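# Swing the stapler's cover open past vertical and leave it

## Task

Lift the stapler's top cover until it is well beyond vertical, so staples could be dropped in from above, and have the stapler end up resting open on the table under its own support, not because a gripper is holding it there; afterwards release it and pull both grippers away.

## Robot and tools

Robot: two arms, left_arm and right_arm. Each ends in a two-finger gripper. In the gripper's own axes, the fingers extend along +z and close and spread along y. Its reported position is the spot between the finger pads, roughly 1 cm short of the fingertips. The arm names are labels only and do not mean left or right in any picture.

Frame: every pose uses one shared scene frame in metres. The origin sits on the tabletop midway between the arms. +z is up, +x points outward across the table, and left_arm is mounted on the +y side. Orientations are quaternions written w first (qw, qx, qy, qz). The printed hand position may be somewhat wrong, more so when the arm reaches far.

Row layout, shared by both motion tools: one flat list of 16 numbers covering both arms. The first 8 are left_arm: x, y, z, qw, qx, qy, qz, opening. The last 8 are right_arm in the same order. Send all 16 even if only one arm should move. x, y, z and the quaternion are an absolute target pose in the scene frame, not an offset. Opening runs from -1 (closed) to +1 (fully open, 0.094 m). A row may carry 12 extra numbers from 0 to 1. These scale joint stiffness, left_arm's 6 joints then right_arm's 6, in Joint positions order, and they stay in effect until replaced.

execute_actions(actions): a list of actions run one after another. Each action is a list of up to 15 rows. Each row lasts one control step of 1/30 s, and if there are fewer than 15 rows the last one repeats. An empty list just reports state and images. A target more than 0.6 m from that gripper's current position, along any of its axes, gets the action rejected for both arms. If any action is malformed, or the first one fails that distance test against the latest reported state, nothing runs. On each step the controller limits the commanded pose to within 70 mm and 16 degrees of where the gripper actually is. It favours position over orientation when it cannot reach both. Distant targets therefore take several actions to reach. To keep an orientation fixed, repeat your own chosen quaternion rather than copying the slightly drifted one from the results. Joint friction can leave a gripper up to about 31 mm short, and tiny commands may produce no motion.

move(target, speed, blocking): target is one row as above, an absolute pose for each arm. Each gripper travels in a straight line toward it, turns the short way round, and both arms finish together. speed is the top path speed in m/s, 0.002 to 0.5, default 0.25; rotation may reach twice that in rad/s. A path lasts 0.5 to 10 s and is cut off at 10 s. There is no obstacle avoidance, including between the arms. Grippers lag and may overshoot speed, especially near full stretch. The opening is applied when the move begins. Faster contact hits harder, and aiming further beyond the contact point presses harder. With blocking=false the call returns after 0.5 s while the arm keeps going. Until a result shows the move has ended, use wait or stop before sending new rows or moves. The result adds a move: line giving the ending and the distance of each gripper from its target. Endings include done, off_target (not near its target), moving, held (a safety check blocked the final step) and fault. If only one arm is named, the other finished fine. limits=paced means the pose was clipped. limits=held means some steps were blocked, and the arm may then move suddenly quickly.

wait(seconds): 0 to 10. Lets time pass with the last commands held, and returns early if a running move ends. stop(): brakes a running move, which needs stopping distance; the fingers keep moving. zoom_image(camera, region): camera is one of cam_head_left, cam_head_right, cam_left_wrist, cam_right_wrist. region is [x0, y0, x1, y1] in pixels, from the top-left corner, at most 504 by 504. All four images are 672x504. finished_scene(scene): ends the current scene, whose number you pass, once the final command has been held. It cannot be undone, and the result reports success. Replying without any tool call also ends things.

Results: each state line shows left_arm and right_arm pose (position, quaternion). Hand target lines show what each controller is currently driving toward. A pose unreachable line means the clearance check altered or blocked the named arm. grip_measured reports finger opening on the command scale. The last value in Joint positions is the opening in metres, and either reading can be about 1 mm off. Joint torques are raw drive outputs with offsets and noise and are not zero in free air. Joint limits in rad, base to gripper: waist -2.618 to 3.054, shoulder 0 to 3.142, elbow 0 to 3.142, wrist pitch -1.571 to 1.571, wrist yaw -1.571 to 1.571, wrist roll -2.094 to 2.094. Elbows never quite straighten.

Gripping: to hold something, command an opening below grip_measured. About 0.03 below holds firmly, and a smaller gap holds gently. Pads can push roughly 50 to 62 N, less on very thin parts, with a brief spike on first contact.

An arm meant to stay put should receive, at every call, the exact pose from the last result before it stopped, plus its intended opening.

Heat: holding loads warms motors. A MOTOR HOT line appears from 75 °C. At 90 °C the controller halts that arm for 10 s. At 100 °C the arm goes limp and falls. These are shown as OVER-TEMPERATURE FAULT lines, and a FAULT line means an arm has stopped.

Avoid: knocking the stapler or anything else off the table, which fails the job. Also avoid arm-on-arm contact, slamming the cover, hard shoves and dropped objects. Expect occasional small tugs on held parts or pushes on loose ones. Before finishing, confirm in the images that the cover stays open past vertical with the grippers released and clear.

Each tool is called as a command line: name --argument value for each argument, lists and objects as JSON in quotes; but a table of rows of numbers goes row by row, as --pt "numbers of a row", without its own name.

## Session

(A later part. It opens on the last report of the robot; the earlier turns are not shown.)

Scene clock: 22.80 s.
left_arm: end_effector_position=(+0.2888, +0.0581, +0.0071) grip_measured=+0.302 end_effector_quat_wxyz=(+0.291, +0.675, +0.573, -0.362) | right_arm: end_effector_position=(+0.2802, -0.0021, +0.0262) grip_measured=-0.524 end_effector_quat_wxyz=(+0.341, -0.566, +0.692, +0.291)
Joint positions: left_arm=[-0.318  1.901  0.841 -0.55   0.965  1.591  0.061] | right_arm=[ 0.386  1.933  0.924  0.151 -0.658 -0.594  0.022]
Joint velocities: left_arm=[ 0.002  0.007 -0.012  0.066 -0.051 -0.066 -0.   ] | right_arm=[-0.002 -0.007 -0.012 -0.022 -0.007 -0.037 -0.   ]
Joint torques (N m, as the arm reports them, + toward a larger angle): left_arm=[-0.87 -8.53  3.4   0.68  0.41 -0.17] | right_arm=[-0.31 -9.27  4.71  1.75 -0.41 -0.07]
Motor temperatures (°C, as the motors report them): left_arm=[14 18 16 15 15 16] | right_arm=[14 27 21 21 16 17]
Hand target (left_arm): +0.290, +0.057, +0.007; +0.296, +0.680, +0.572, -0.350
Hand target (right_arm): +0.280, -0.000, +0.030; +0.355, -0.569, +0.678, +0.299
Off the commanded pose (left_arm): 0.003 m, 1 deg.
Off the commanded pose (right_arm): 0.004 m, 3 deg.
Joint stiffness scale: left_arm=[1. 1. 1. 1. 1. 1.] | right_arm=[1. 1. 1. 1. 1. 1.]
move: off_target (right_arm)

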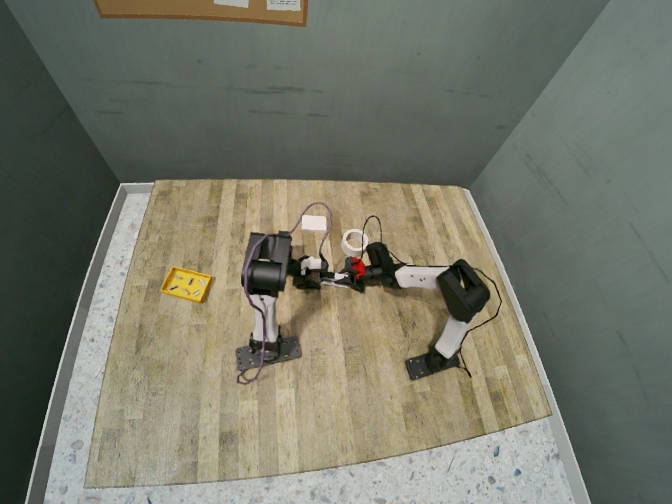

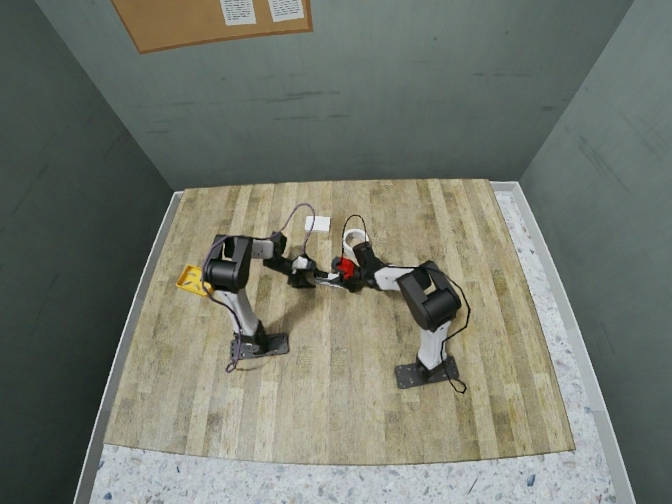

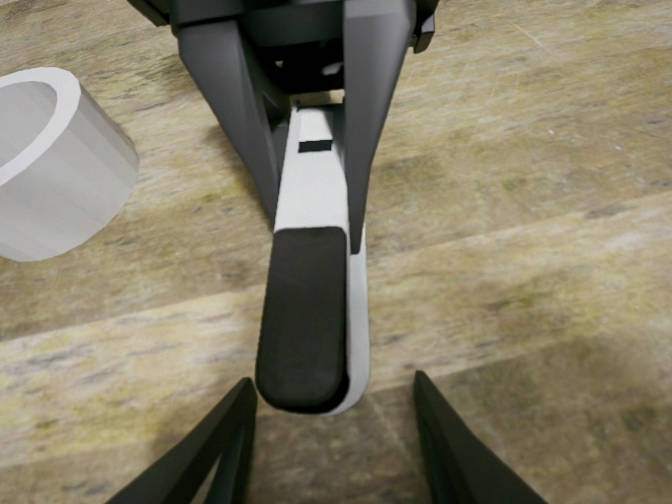

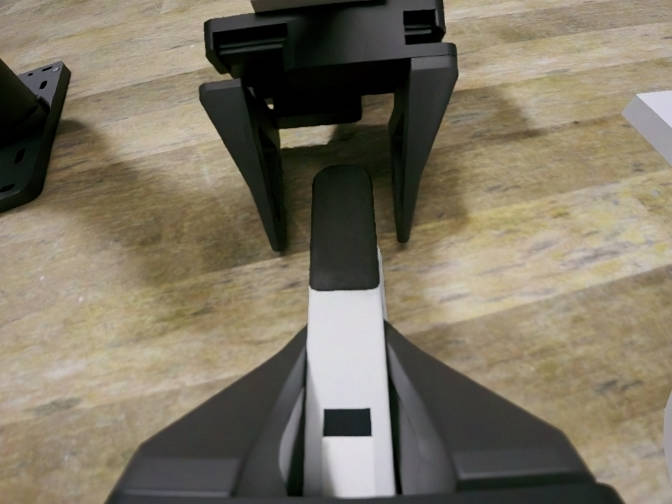

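Advance ~1.8 cm, shift +x a bit, close.

move --target '[0.293,0.036,0.006,0.297,0.679,0.57,-0.354,0.15,0.28,0.0,0.03,0.356,-0.569,0.678,0.299,-0.54]' --speed 0.05

move --target '[0.293,0.036,0.006,0.297,0.679,0.57,-0.354,-0.31,0.28,0.0,0.03,0.356,-0.569,0.678,0.299,-0.54]'

Scene clock: 24.10 s.
left_arm: end_effector_position=(+0.2947, +0.0373, +0.0074) grip_measured=+0.152 end_effector_quat_wxyz=(+0.296, +0.677, +0.571, -0.358) | right_arm: end_effector_position=(+0.2803, -0.0021, +0.0263) grip_measured=-0.524 end_effector_quat_wxyz=(+0.341, -0.566, +0.692, +0.291)
Joint positions: left_arm=[-0.387  1.9    0.84  -0.434  0.964  1.468  0.054] | right_arm=[ 0.386  1.933  0.924  0.152 -0.658 -0.594  0.022]
Joint velocities: left_arm=[-0.002 -0.002 -0.007 -0.051  0.066 -0.066 -0.   ] | right_arm=[ 0.002 -0.002  0.002  0.037  0.007 -0.051  0.001]
Joint torques (N m, as the arm reports them, + toward a larger angle): left_arm=[-0.71 -7.97  3.87  0.79  0.44 -0.13] | right_arm=[-0.3  -9.28  4.73  1.75 -0.41 -0.07]
Motor temperatures (°C, as the motors report them): left_arm=[14 18 16 15 15 16] | right_arm=[14 27 21 21 16 17]
Hand target (left_arm): +0.293, +0.036, +0.006; +0.297, +0.679, +0.571, -0.353
Hand target (right_arm): +0.280, +0.000, +0.030; +0.355, -0.569, +0.678, +0.299
Off the commanded pose (left_arm): 0.003 m, 1 deg.
Off the commanded pose (right_arm): 0.004 m, 3 deg.
Joint stiffness scale: left_arm=[1. 1. 1. 1. 1. 1.] | right_arm=[1. 1. 1. 1. 1. 1.]
move: off_target (right_arm)

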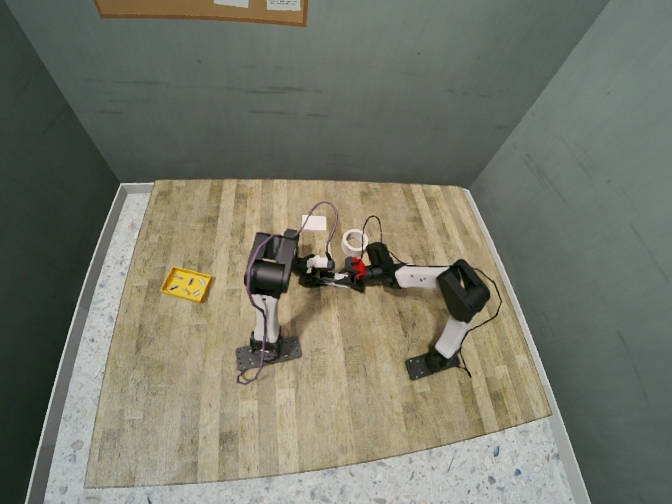

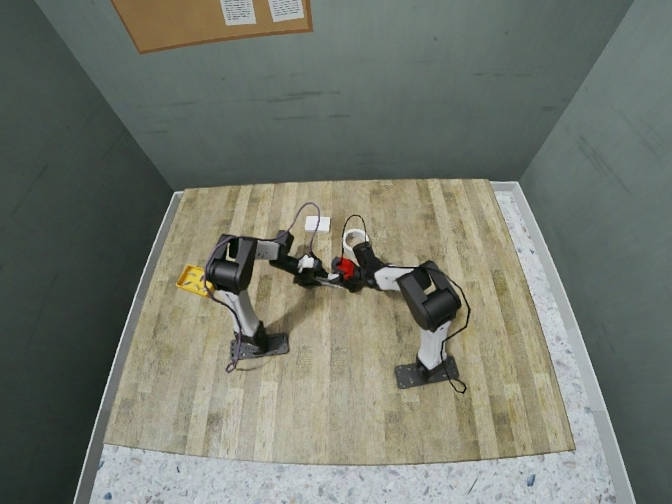

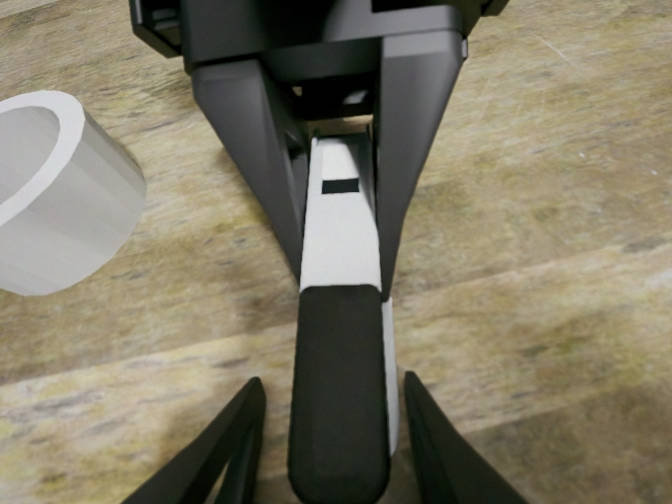

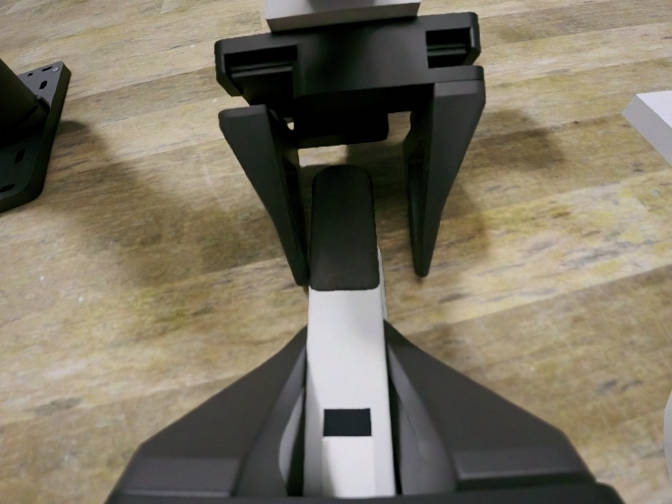

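Scene clock: 24.80 s.
left_arm: end_effector_position=(+0.2927, +0.0375, +0.0071) grip_measured=-0.288 end_effector_quat_wxyz=(+0.293, +0.675, +0.573, -0.361) | right_arm: end_effector_position=(+0.2836, -0.0030, +0.0265) grip_measured=-0.524 end_effector_quat_wxyz=(+0.346, -0.565, +0.693, +0.284)
Joint positions: left_arm=[-0.388  1.9    0.839 -0.443  0.965  1.468  0.033] | right_arm=[ 0.385  1.933  0.924  0.161 -0.645 -0.594  0.022]
Joint velocities: left_arm=[ 0.007  0.007 -0.012 -0.11  -0.007  0.051 -0.001] | right_arm=[ 0.002  0.007 -0.002 -0.007  0.051 -0.081  0.   ]
Joint torques (N m, as the arm reports them, + toward a larger angle): left_arm=[-0.76 -7.94  4.07  0.89  0.47 -0.15] | right_arm=[-0.17 -9.29  4.72  1.69 -0.52 -0.08]
Motor temperatures (°C, as the motors report them): left_arm=[14 19 16 15 15 16] | right_arm=[14 27 21 21 16 17]
Hand target (left_arm): +0.293, +0.036, +0.006; +0.297, +0.679, +0.570, -0.354
Hand target (right_arm): +0.280, -0.000, +0.030; +0.355, -0.569, +0.678, +0.299
Off the commanded pose (left_arm): 0.002 m, 1 deg.
Off the commanded pose (right_arm): 0.006 m, 3 deg.
Joint stiffness scale: left_arm=[1. 1. 1. 1. 1. 1.] | right_arm=[1. 1. 1. 1. 1. 1.]
move: off_target (right_arm)

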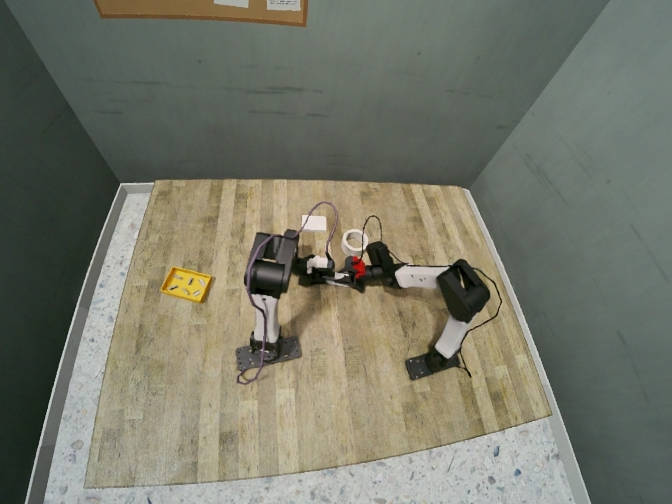

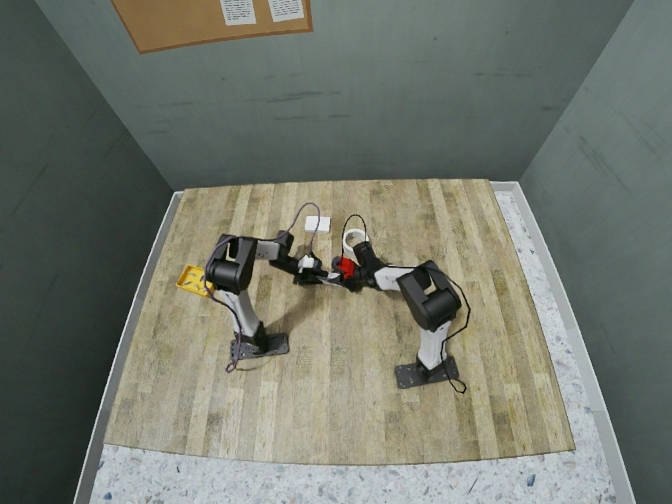

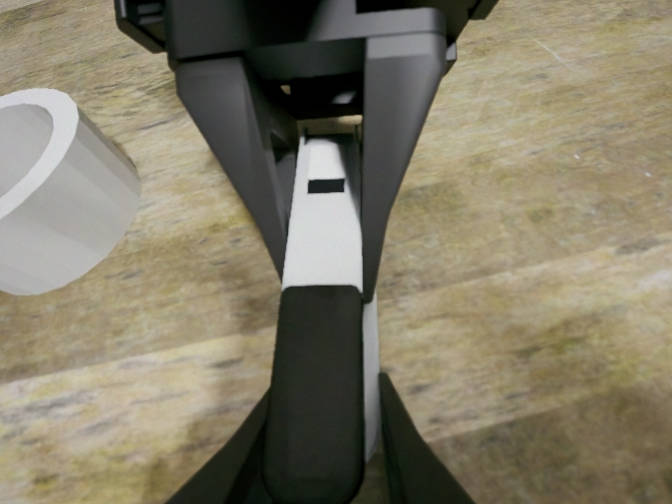

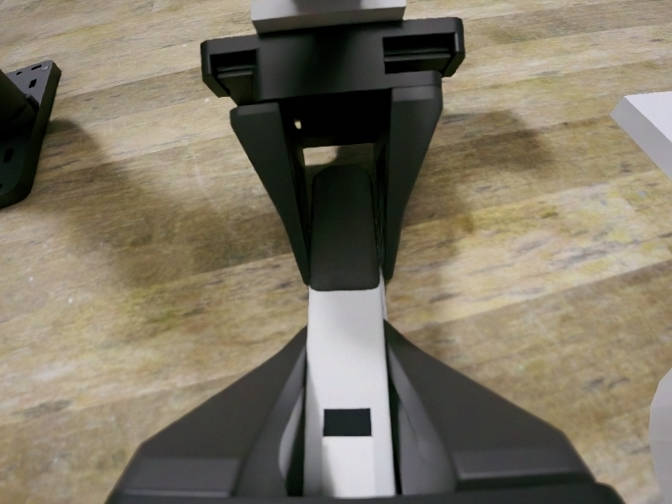

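move --target '[0.293,0.036,-0.012,0.297,0.679,0.57,-0.354,-0.33,0.283,-0.006,0.065,0.466,-0.51,0.607,0.392,-0.55]' --speed 0.06

zoom_image --camera "cam_head_left" --region '[240,200,400,320]'

Scene clock: 28.70 s.
left_arm: end_effector_position=(+0.2942, +0.0320, +0.0076) grip_measured=-0.288 end_effector_quat_wxyz=(+0.307, +0.668, +0.567, -0.372) | right_arm: end_effector_position=(+0.2869, -0.0048, +0.0534) grip_measured=-0.528 end_effector_quat_wxyz=(+0.454, -0.514, +0.624, +0.376)
Joint positions: left_arm=[-0.392  1.915  0.828 -0.389  1.004  1.444  0.033] | right_arm=[ 0.313  1.999  0.756  0.75  -0.868 -0.387  0.022]
Joint velocities: left_arm=[-0.007  0.012 -0.002  0.022 -0.081  0.022  0.   ] | right_arm=[-0.022  0.002  0.002  0.066 -0.037 -0.022  0.   ]
Joint torques (N m, as the arm reports them, + toward a larger angle): left_arm=[-0.36 -5.33  3.33  1.11  0.06  0.13] | right_arm=[-0.71 -9.39  4.13  2.04 -0.46  0.34]
Motor temperatures (°C, as the motors report them): left_arm=[14 19 16 15 15 16] | right_arm=[14 27 21 22 16 17]
Hand target (left_arm): +0.292, +0.037, -0.011; +0.296, +0.680, +0.570, -0.355
Hand target (right_arm): +0.284, -0.005, +0.065; +0.464, -0.510, +0.608, +0.394
Off the commanded pose (left_arm): 0.020 m, 3 deg.
Off the commanded pose (right_arm): 0.012 m, 3 deg.
Joint stiffness scale: left_arm=[1. 1. 1. 1. 1. 1.] | right_arm=[1. 1. 1. 1. 1. 1.]
move: off_target (left_arm, right_arm)

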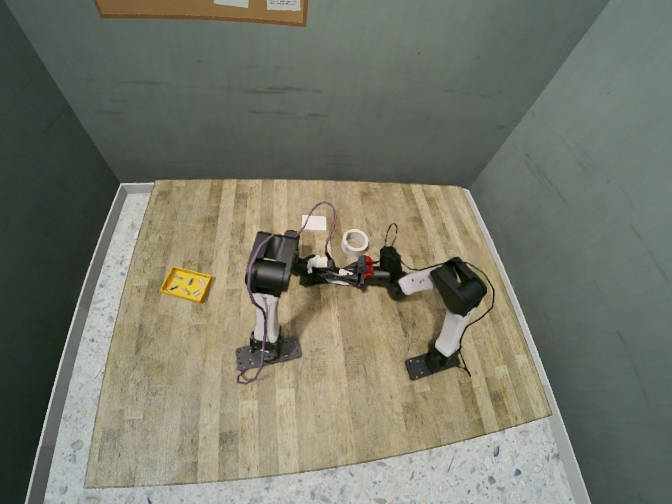

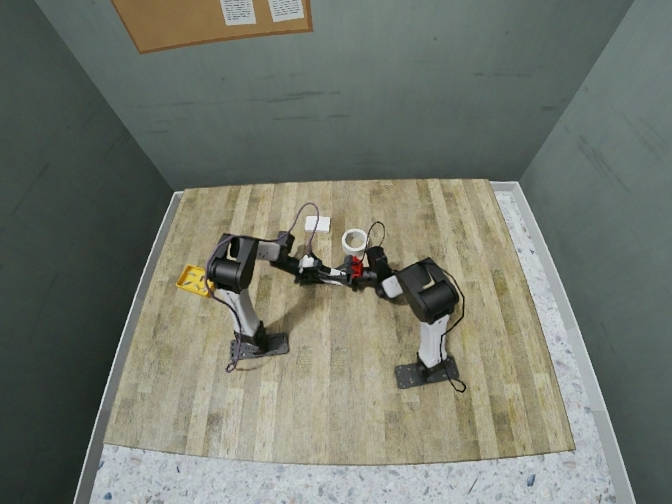

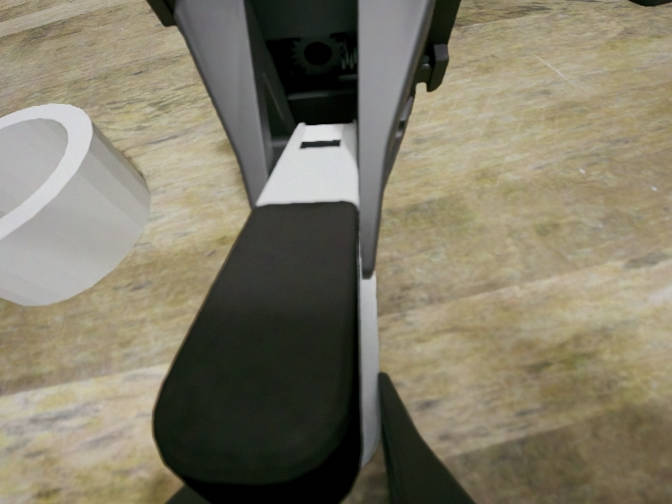

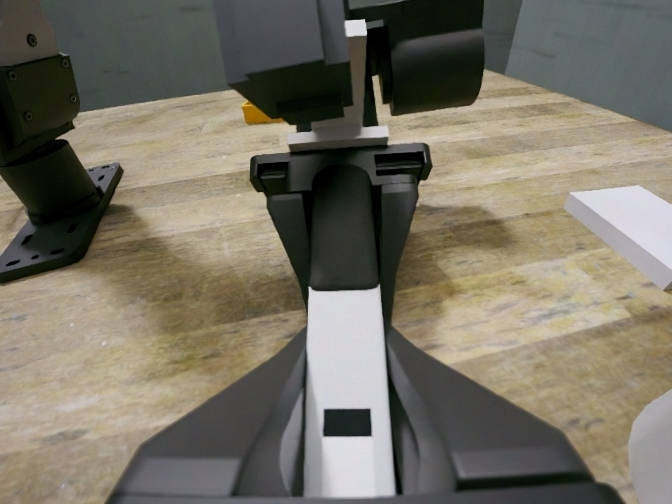

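Region (240, 200, 400, 320) of cam_head_left's 672x504 image, scaled by 3.150, with more detail than that image has; it fills the top 378 rows of this view, and the rest is white.

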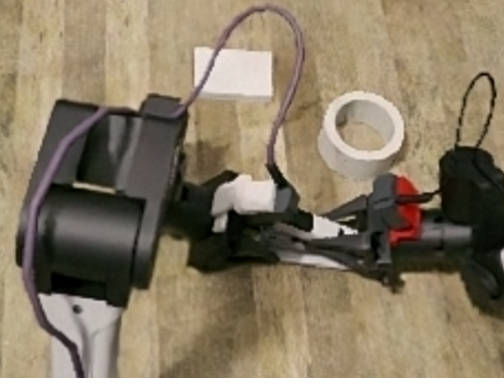

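move --target '[0.294,0.034,0.007,0.297,0.679,0.57,-0.354,-0.05,0.283,-0.006,0.065,0.466,-0.51,0.607,0.392,-0.55]'

move --target '[0.297,0.052,0.006,0.345,0.646,0.542,-0.411,-0.05,0.283,-0.006,0.065,0.466,-0.51,0.607,0.392,-0.55]' --speed 0.08

move --target '[0.297,0.052,0.0,0.345,0.646,0.542,-0.411,-0.33,0.283,-0.006,0.065,0.466,-0.51,0.607,0.392,-0.52]' --speed 0.08

zoom_image --camera "cam_head_left" --region '[240,200,400,320]'

Scene clock: 29.97 s.
left_arm: end_effector_position=(+0.2944, +0.0324, +0.0068) grip_measured=-0.052 end_effector_quat_wxyz=(+0.306, +0.668, +0.568, -0.370) | right_arm: end_effector_position=(+0.2855, -0.0036, +0.0567) grip_measured=-0.528 end_effector_quat_wxyz=(+0.454, -0.511, +0.621, +0.386)
Joint positions: left_arm=[-0.392  1.915  0.828 -0.389  0.999  1.443  0.045] | right_arm=[ 0.313  2.     0.755  0.767 -0.884 -0.365  0.022]
Joint velocities: left_arm=[ 0.002  0.022  0.002  0.022 -0.037  0.037 -0.   ] | right_arm=[-0.022 -0.012 -0.002  0.095 -0.051  0.007 -0.   ]
Joint torques (N m, as the arm reports them, + toward a larger angle): left_arm=[-0.79 -9.13  5.17  0.36  0.11 -0.02] | right_arm=[-0.71 -9.83  3.52  1.96 -0.3   0.08]
Motor temperatures (°C, as the motors report them): left_arm=[14 19 16 15 15 16] | right_arm=[14 27 21 22 16 17]
Hand target (left_arm): +0.294, +0.034, +0.007; +0.298, +0.679, +0.570, -0.354
Hand target (right_arm): +0.283, -0.006, +0.065; +0.465, -0.511, +0.607, +0.392
Off the commanded pose (left_arm): 0.002 m, 2 deg.
Off the commanded pose (right_arm): 0.009 m, 2 deg.
Joint stiffness scale: left_arm=[1. 1. 1. 1. 1. 1.] | right_arm=[1. 1. 1. 1. 1. 1.]
move: done

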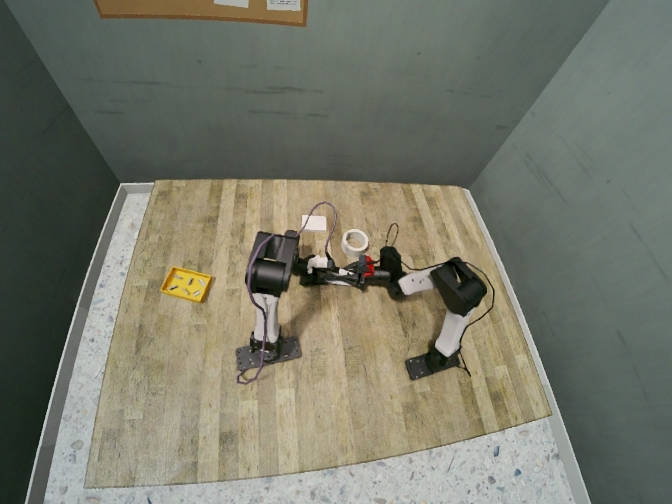

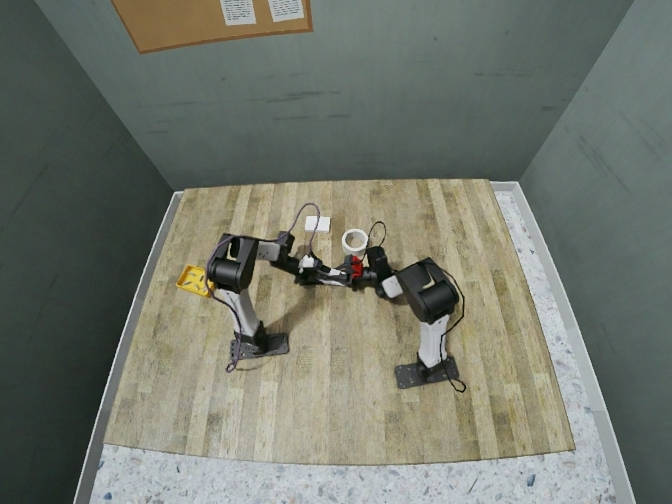

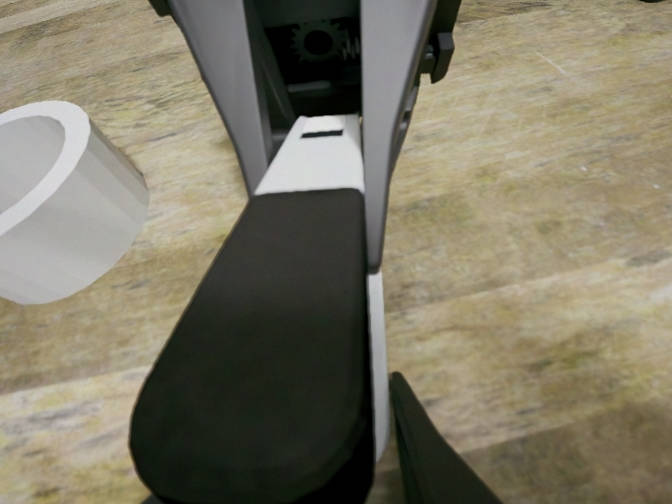

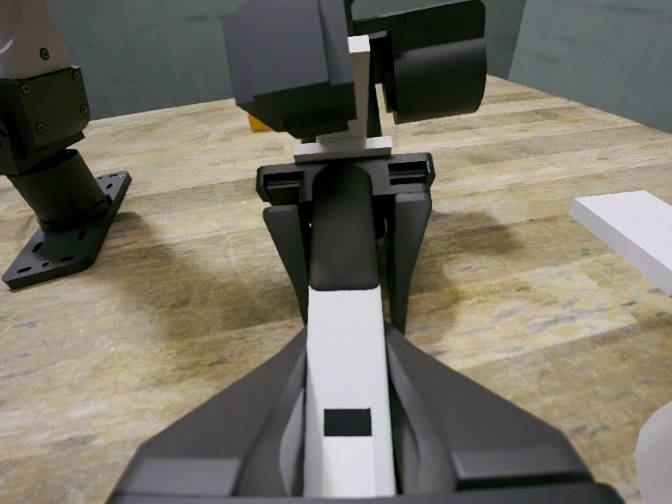

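Scene clock: 31.23 s.
left_arm: end_effector_position=(+0.2942, +0.0497, +0.0076) grip_measured=-0.052 end_effector_quat_wxyz=(+0.346, +0.650, +0.539, -0.408) | right_arm: end_effector_position=(+0.2855, -0.0035, +0.0572) grip_measured=-0.528 end_effector_quat_wxyz=(+0.454, -0.510, +0.620, +0.386)
Joint positions: left_arm=[-0.294  2.     0.852 -0.5    1.129  1.666  0.045] | right_arm=[ 0.313  2.     0.755  0.769 -0.886 -0.363  0.022]
Joint velocities: left_arm=[ 0.012 -0.007 -0.007 -0.125 -0.022  0.037 -0.   ] | right_arm=[ 0.007  0.002  0.007  0.095 -0.081 -0.022  0.   ]
Joint torques (N m, as the arm reports them, + toward a larger angle): left_arm=[ 0.27 -6.53  6.13 -0.03  0.63  0.06] | right_arm=[-0.72 -9.83  3.48  1.95 -0.31  0.1 ]
Motor temperatures (°C, as the motors report them): left_arm=[14 19 16 15 15 16] | right_arm=[14 27 21 22 16 17]
Hand target (left_arm): +0.297, +0.051, +0.007; +0.345, +0.646, +0.542, -0.413
Hand target (right_arm): +0.283, -0.006, +0.065; +0.465, -0.511, +0.607, +0.392
Off the commanded pose (left_arm): 0.004 m, 1 deg.
Off the commanded pose (right_arm): 0.009 m, 2 deg.
Joint stiffness scale: left_arm=[1. 1. 1. 1. 1. 1.] | right_arm=[1. 1. 1. 1. 1. 1.]
move: done

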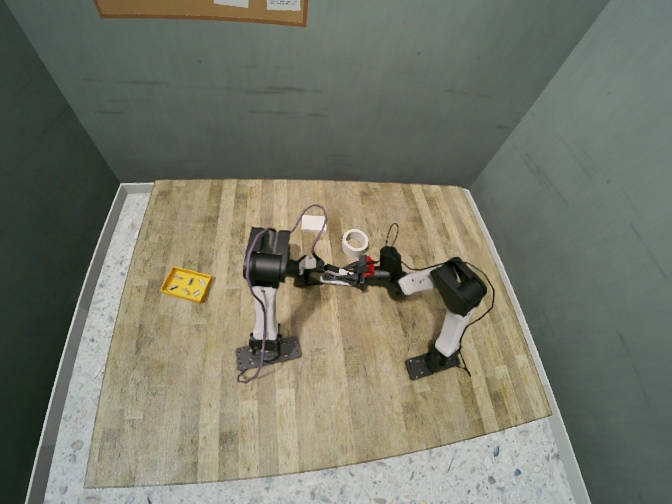

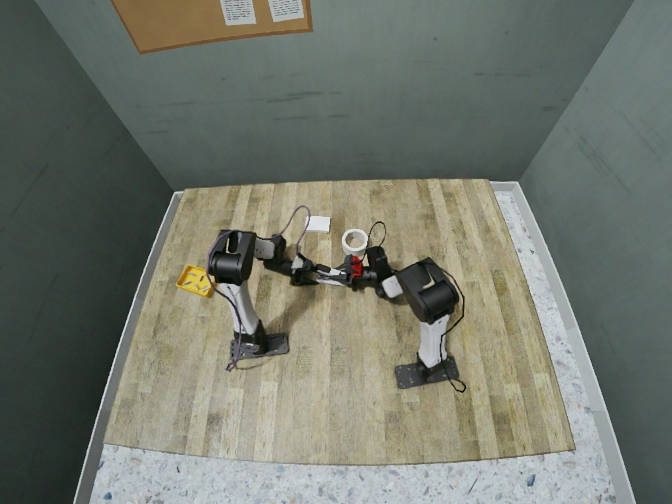

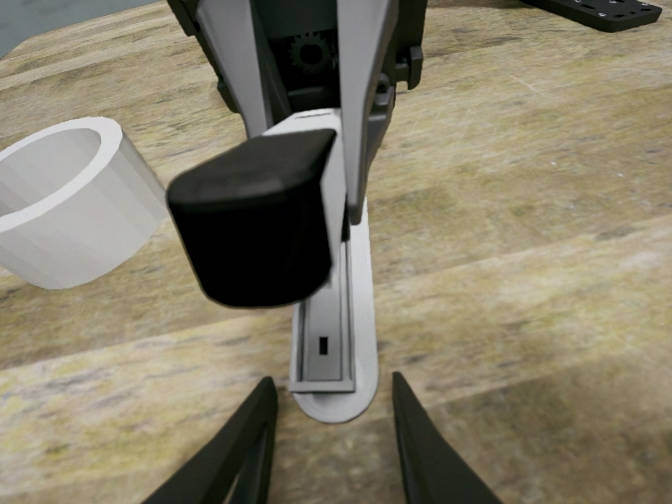

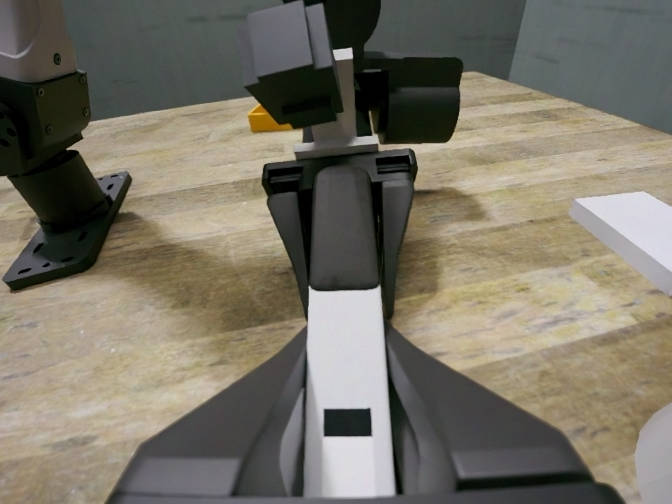

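Scene clock: 31.93 s.
left_arm: end_effector_position=(+0.2937, +0.0498, +0.0070) grip_measured=-0.325 end_effector_quat_wxyz=(+0.350, +0.645, +0.538, -0.415) | right_arm: end_effector_position=(+0.2855, -0.0036, +0.0569) grip_measured=-0.515 end_effector_quat_wxyz=(+0.453, -0.510, +0.621, +0.386)
Joint positions: left_arm=[-0.289  2.013  0.852 -0.5    1.146  1.676  0.032] | right_arm=[ 0.313  2.     0.755  0.768 -0.885 -0.363  0.023]
Joint velocities: left_arm=[-0.002 -0.002  0.002 -0.022 -0.037 -0.051  0.001] | right_arm=[-0.012 -0.002 -0.012 -0.022  0.051 -0.022 -0.001]
Joint torques (N m, as the arm reports them, + toward a larger angle): left_arm=[ 0.11 -6.18  5.58  0.2   0.47  0.  ] | right_arm=[-0.73 -9.83  3.48  1.97 -0.32  0.09]
Motor temperatures (°C, as the motors report them): left_arm=[14 19 16 15 15 16] | right_arm=[14 27 21 22 16 17]
Hand target (left_arm): +0.297, +0.052, +0.000; +0.345, +0.646, +0.542, -0.411
Hand target (right_arm): +0.283, -0.006, +0.065; +0.465, -0.511, +0.607, +0.392
Off the commanded pose (left_arm): 0.008 m, 1 deg.
Off the commanded pose (right_arm): 0.009 m, 2 deg.
Joint stiffness scale: left_arm=[1. 1. 1. 1. 1. 1.] | right_arm=[1. 1. 1. 1. 1. 1.]
move: done

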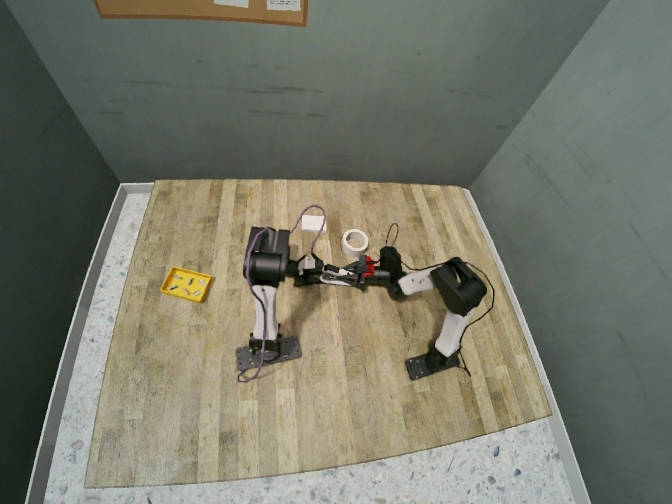

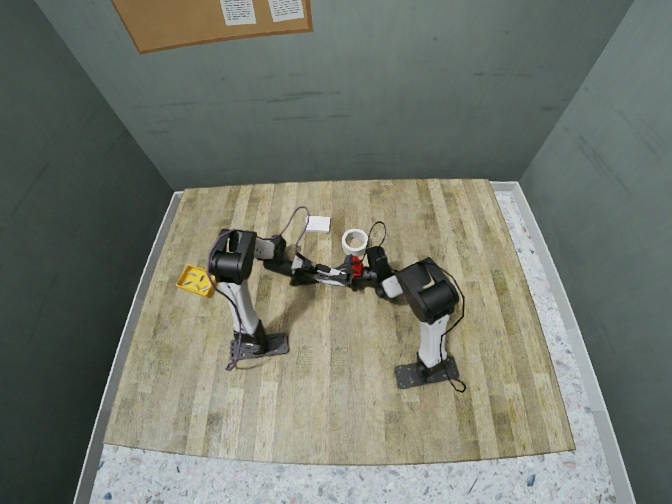

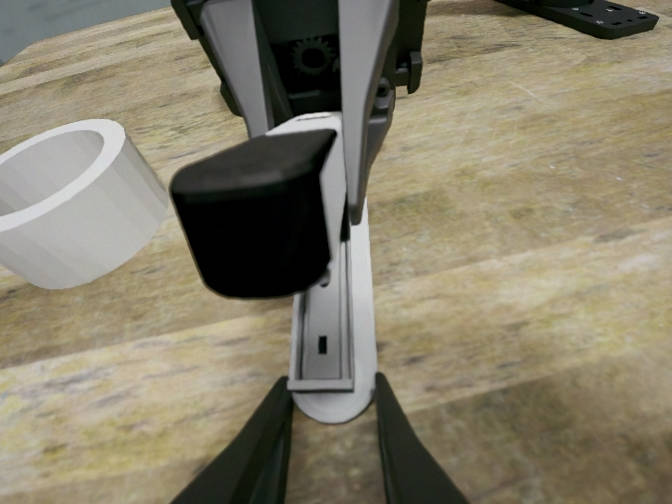

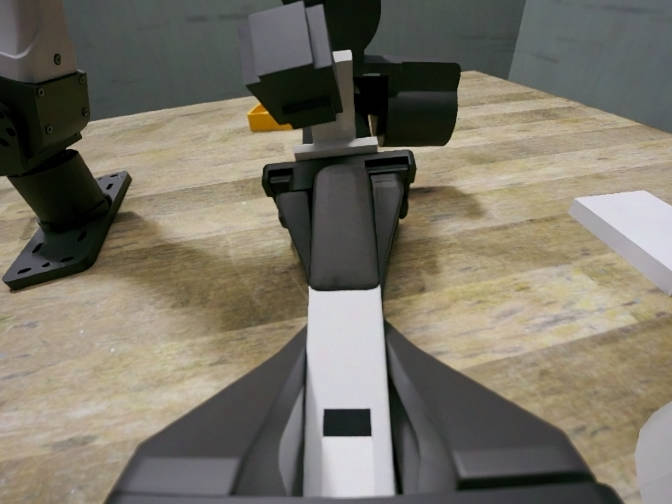

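Region (240, 200, 400, 320) of cam_head_left's 672x504 image, scaled by 3.150, with more detail than that image has; it fills the top 378 rows of this view, and the rest is white.

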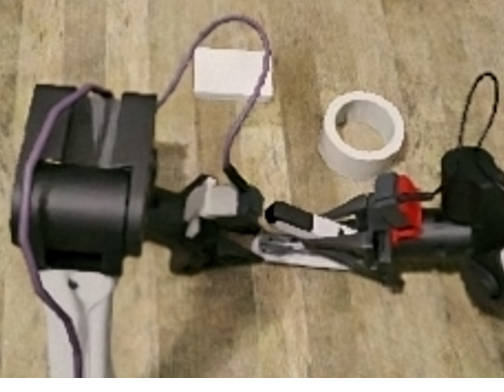

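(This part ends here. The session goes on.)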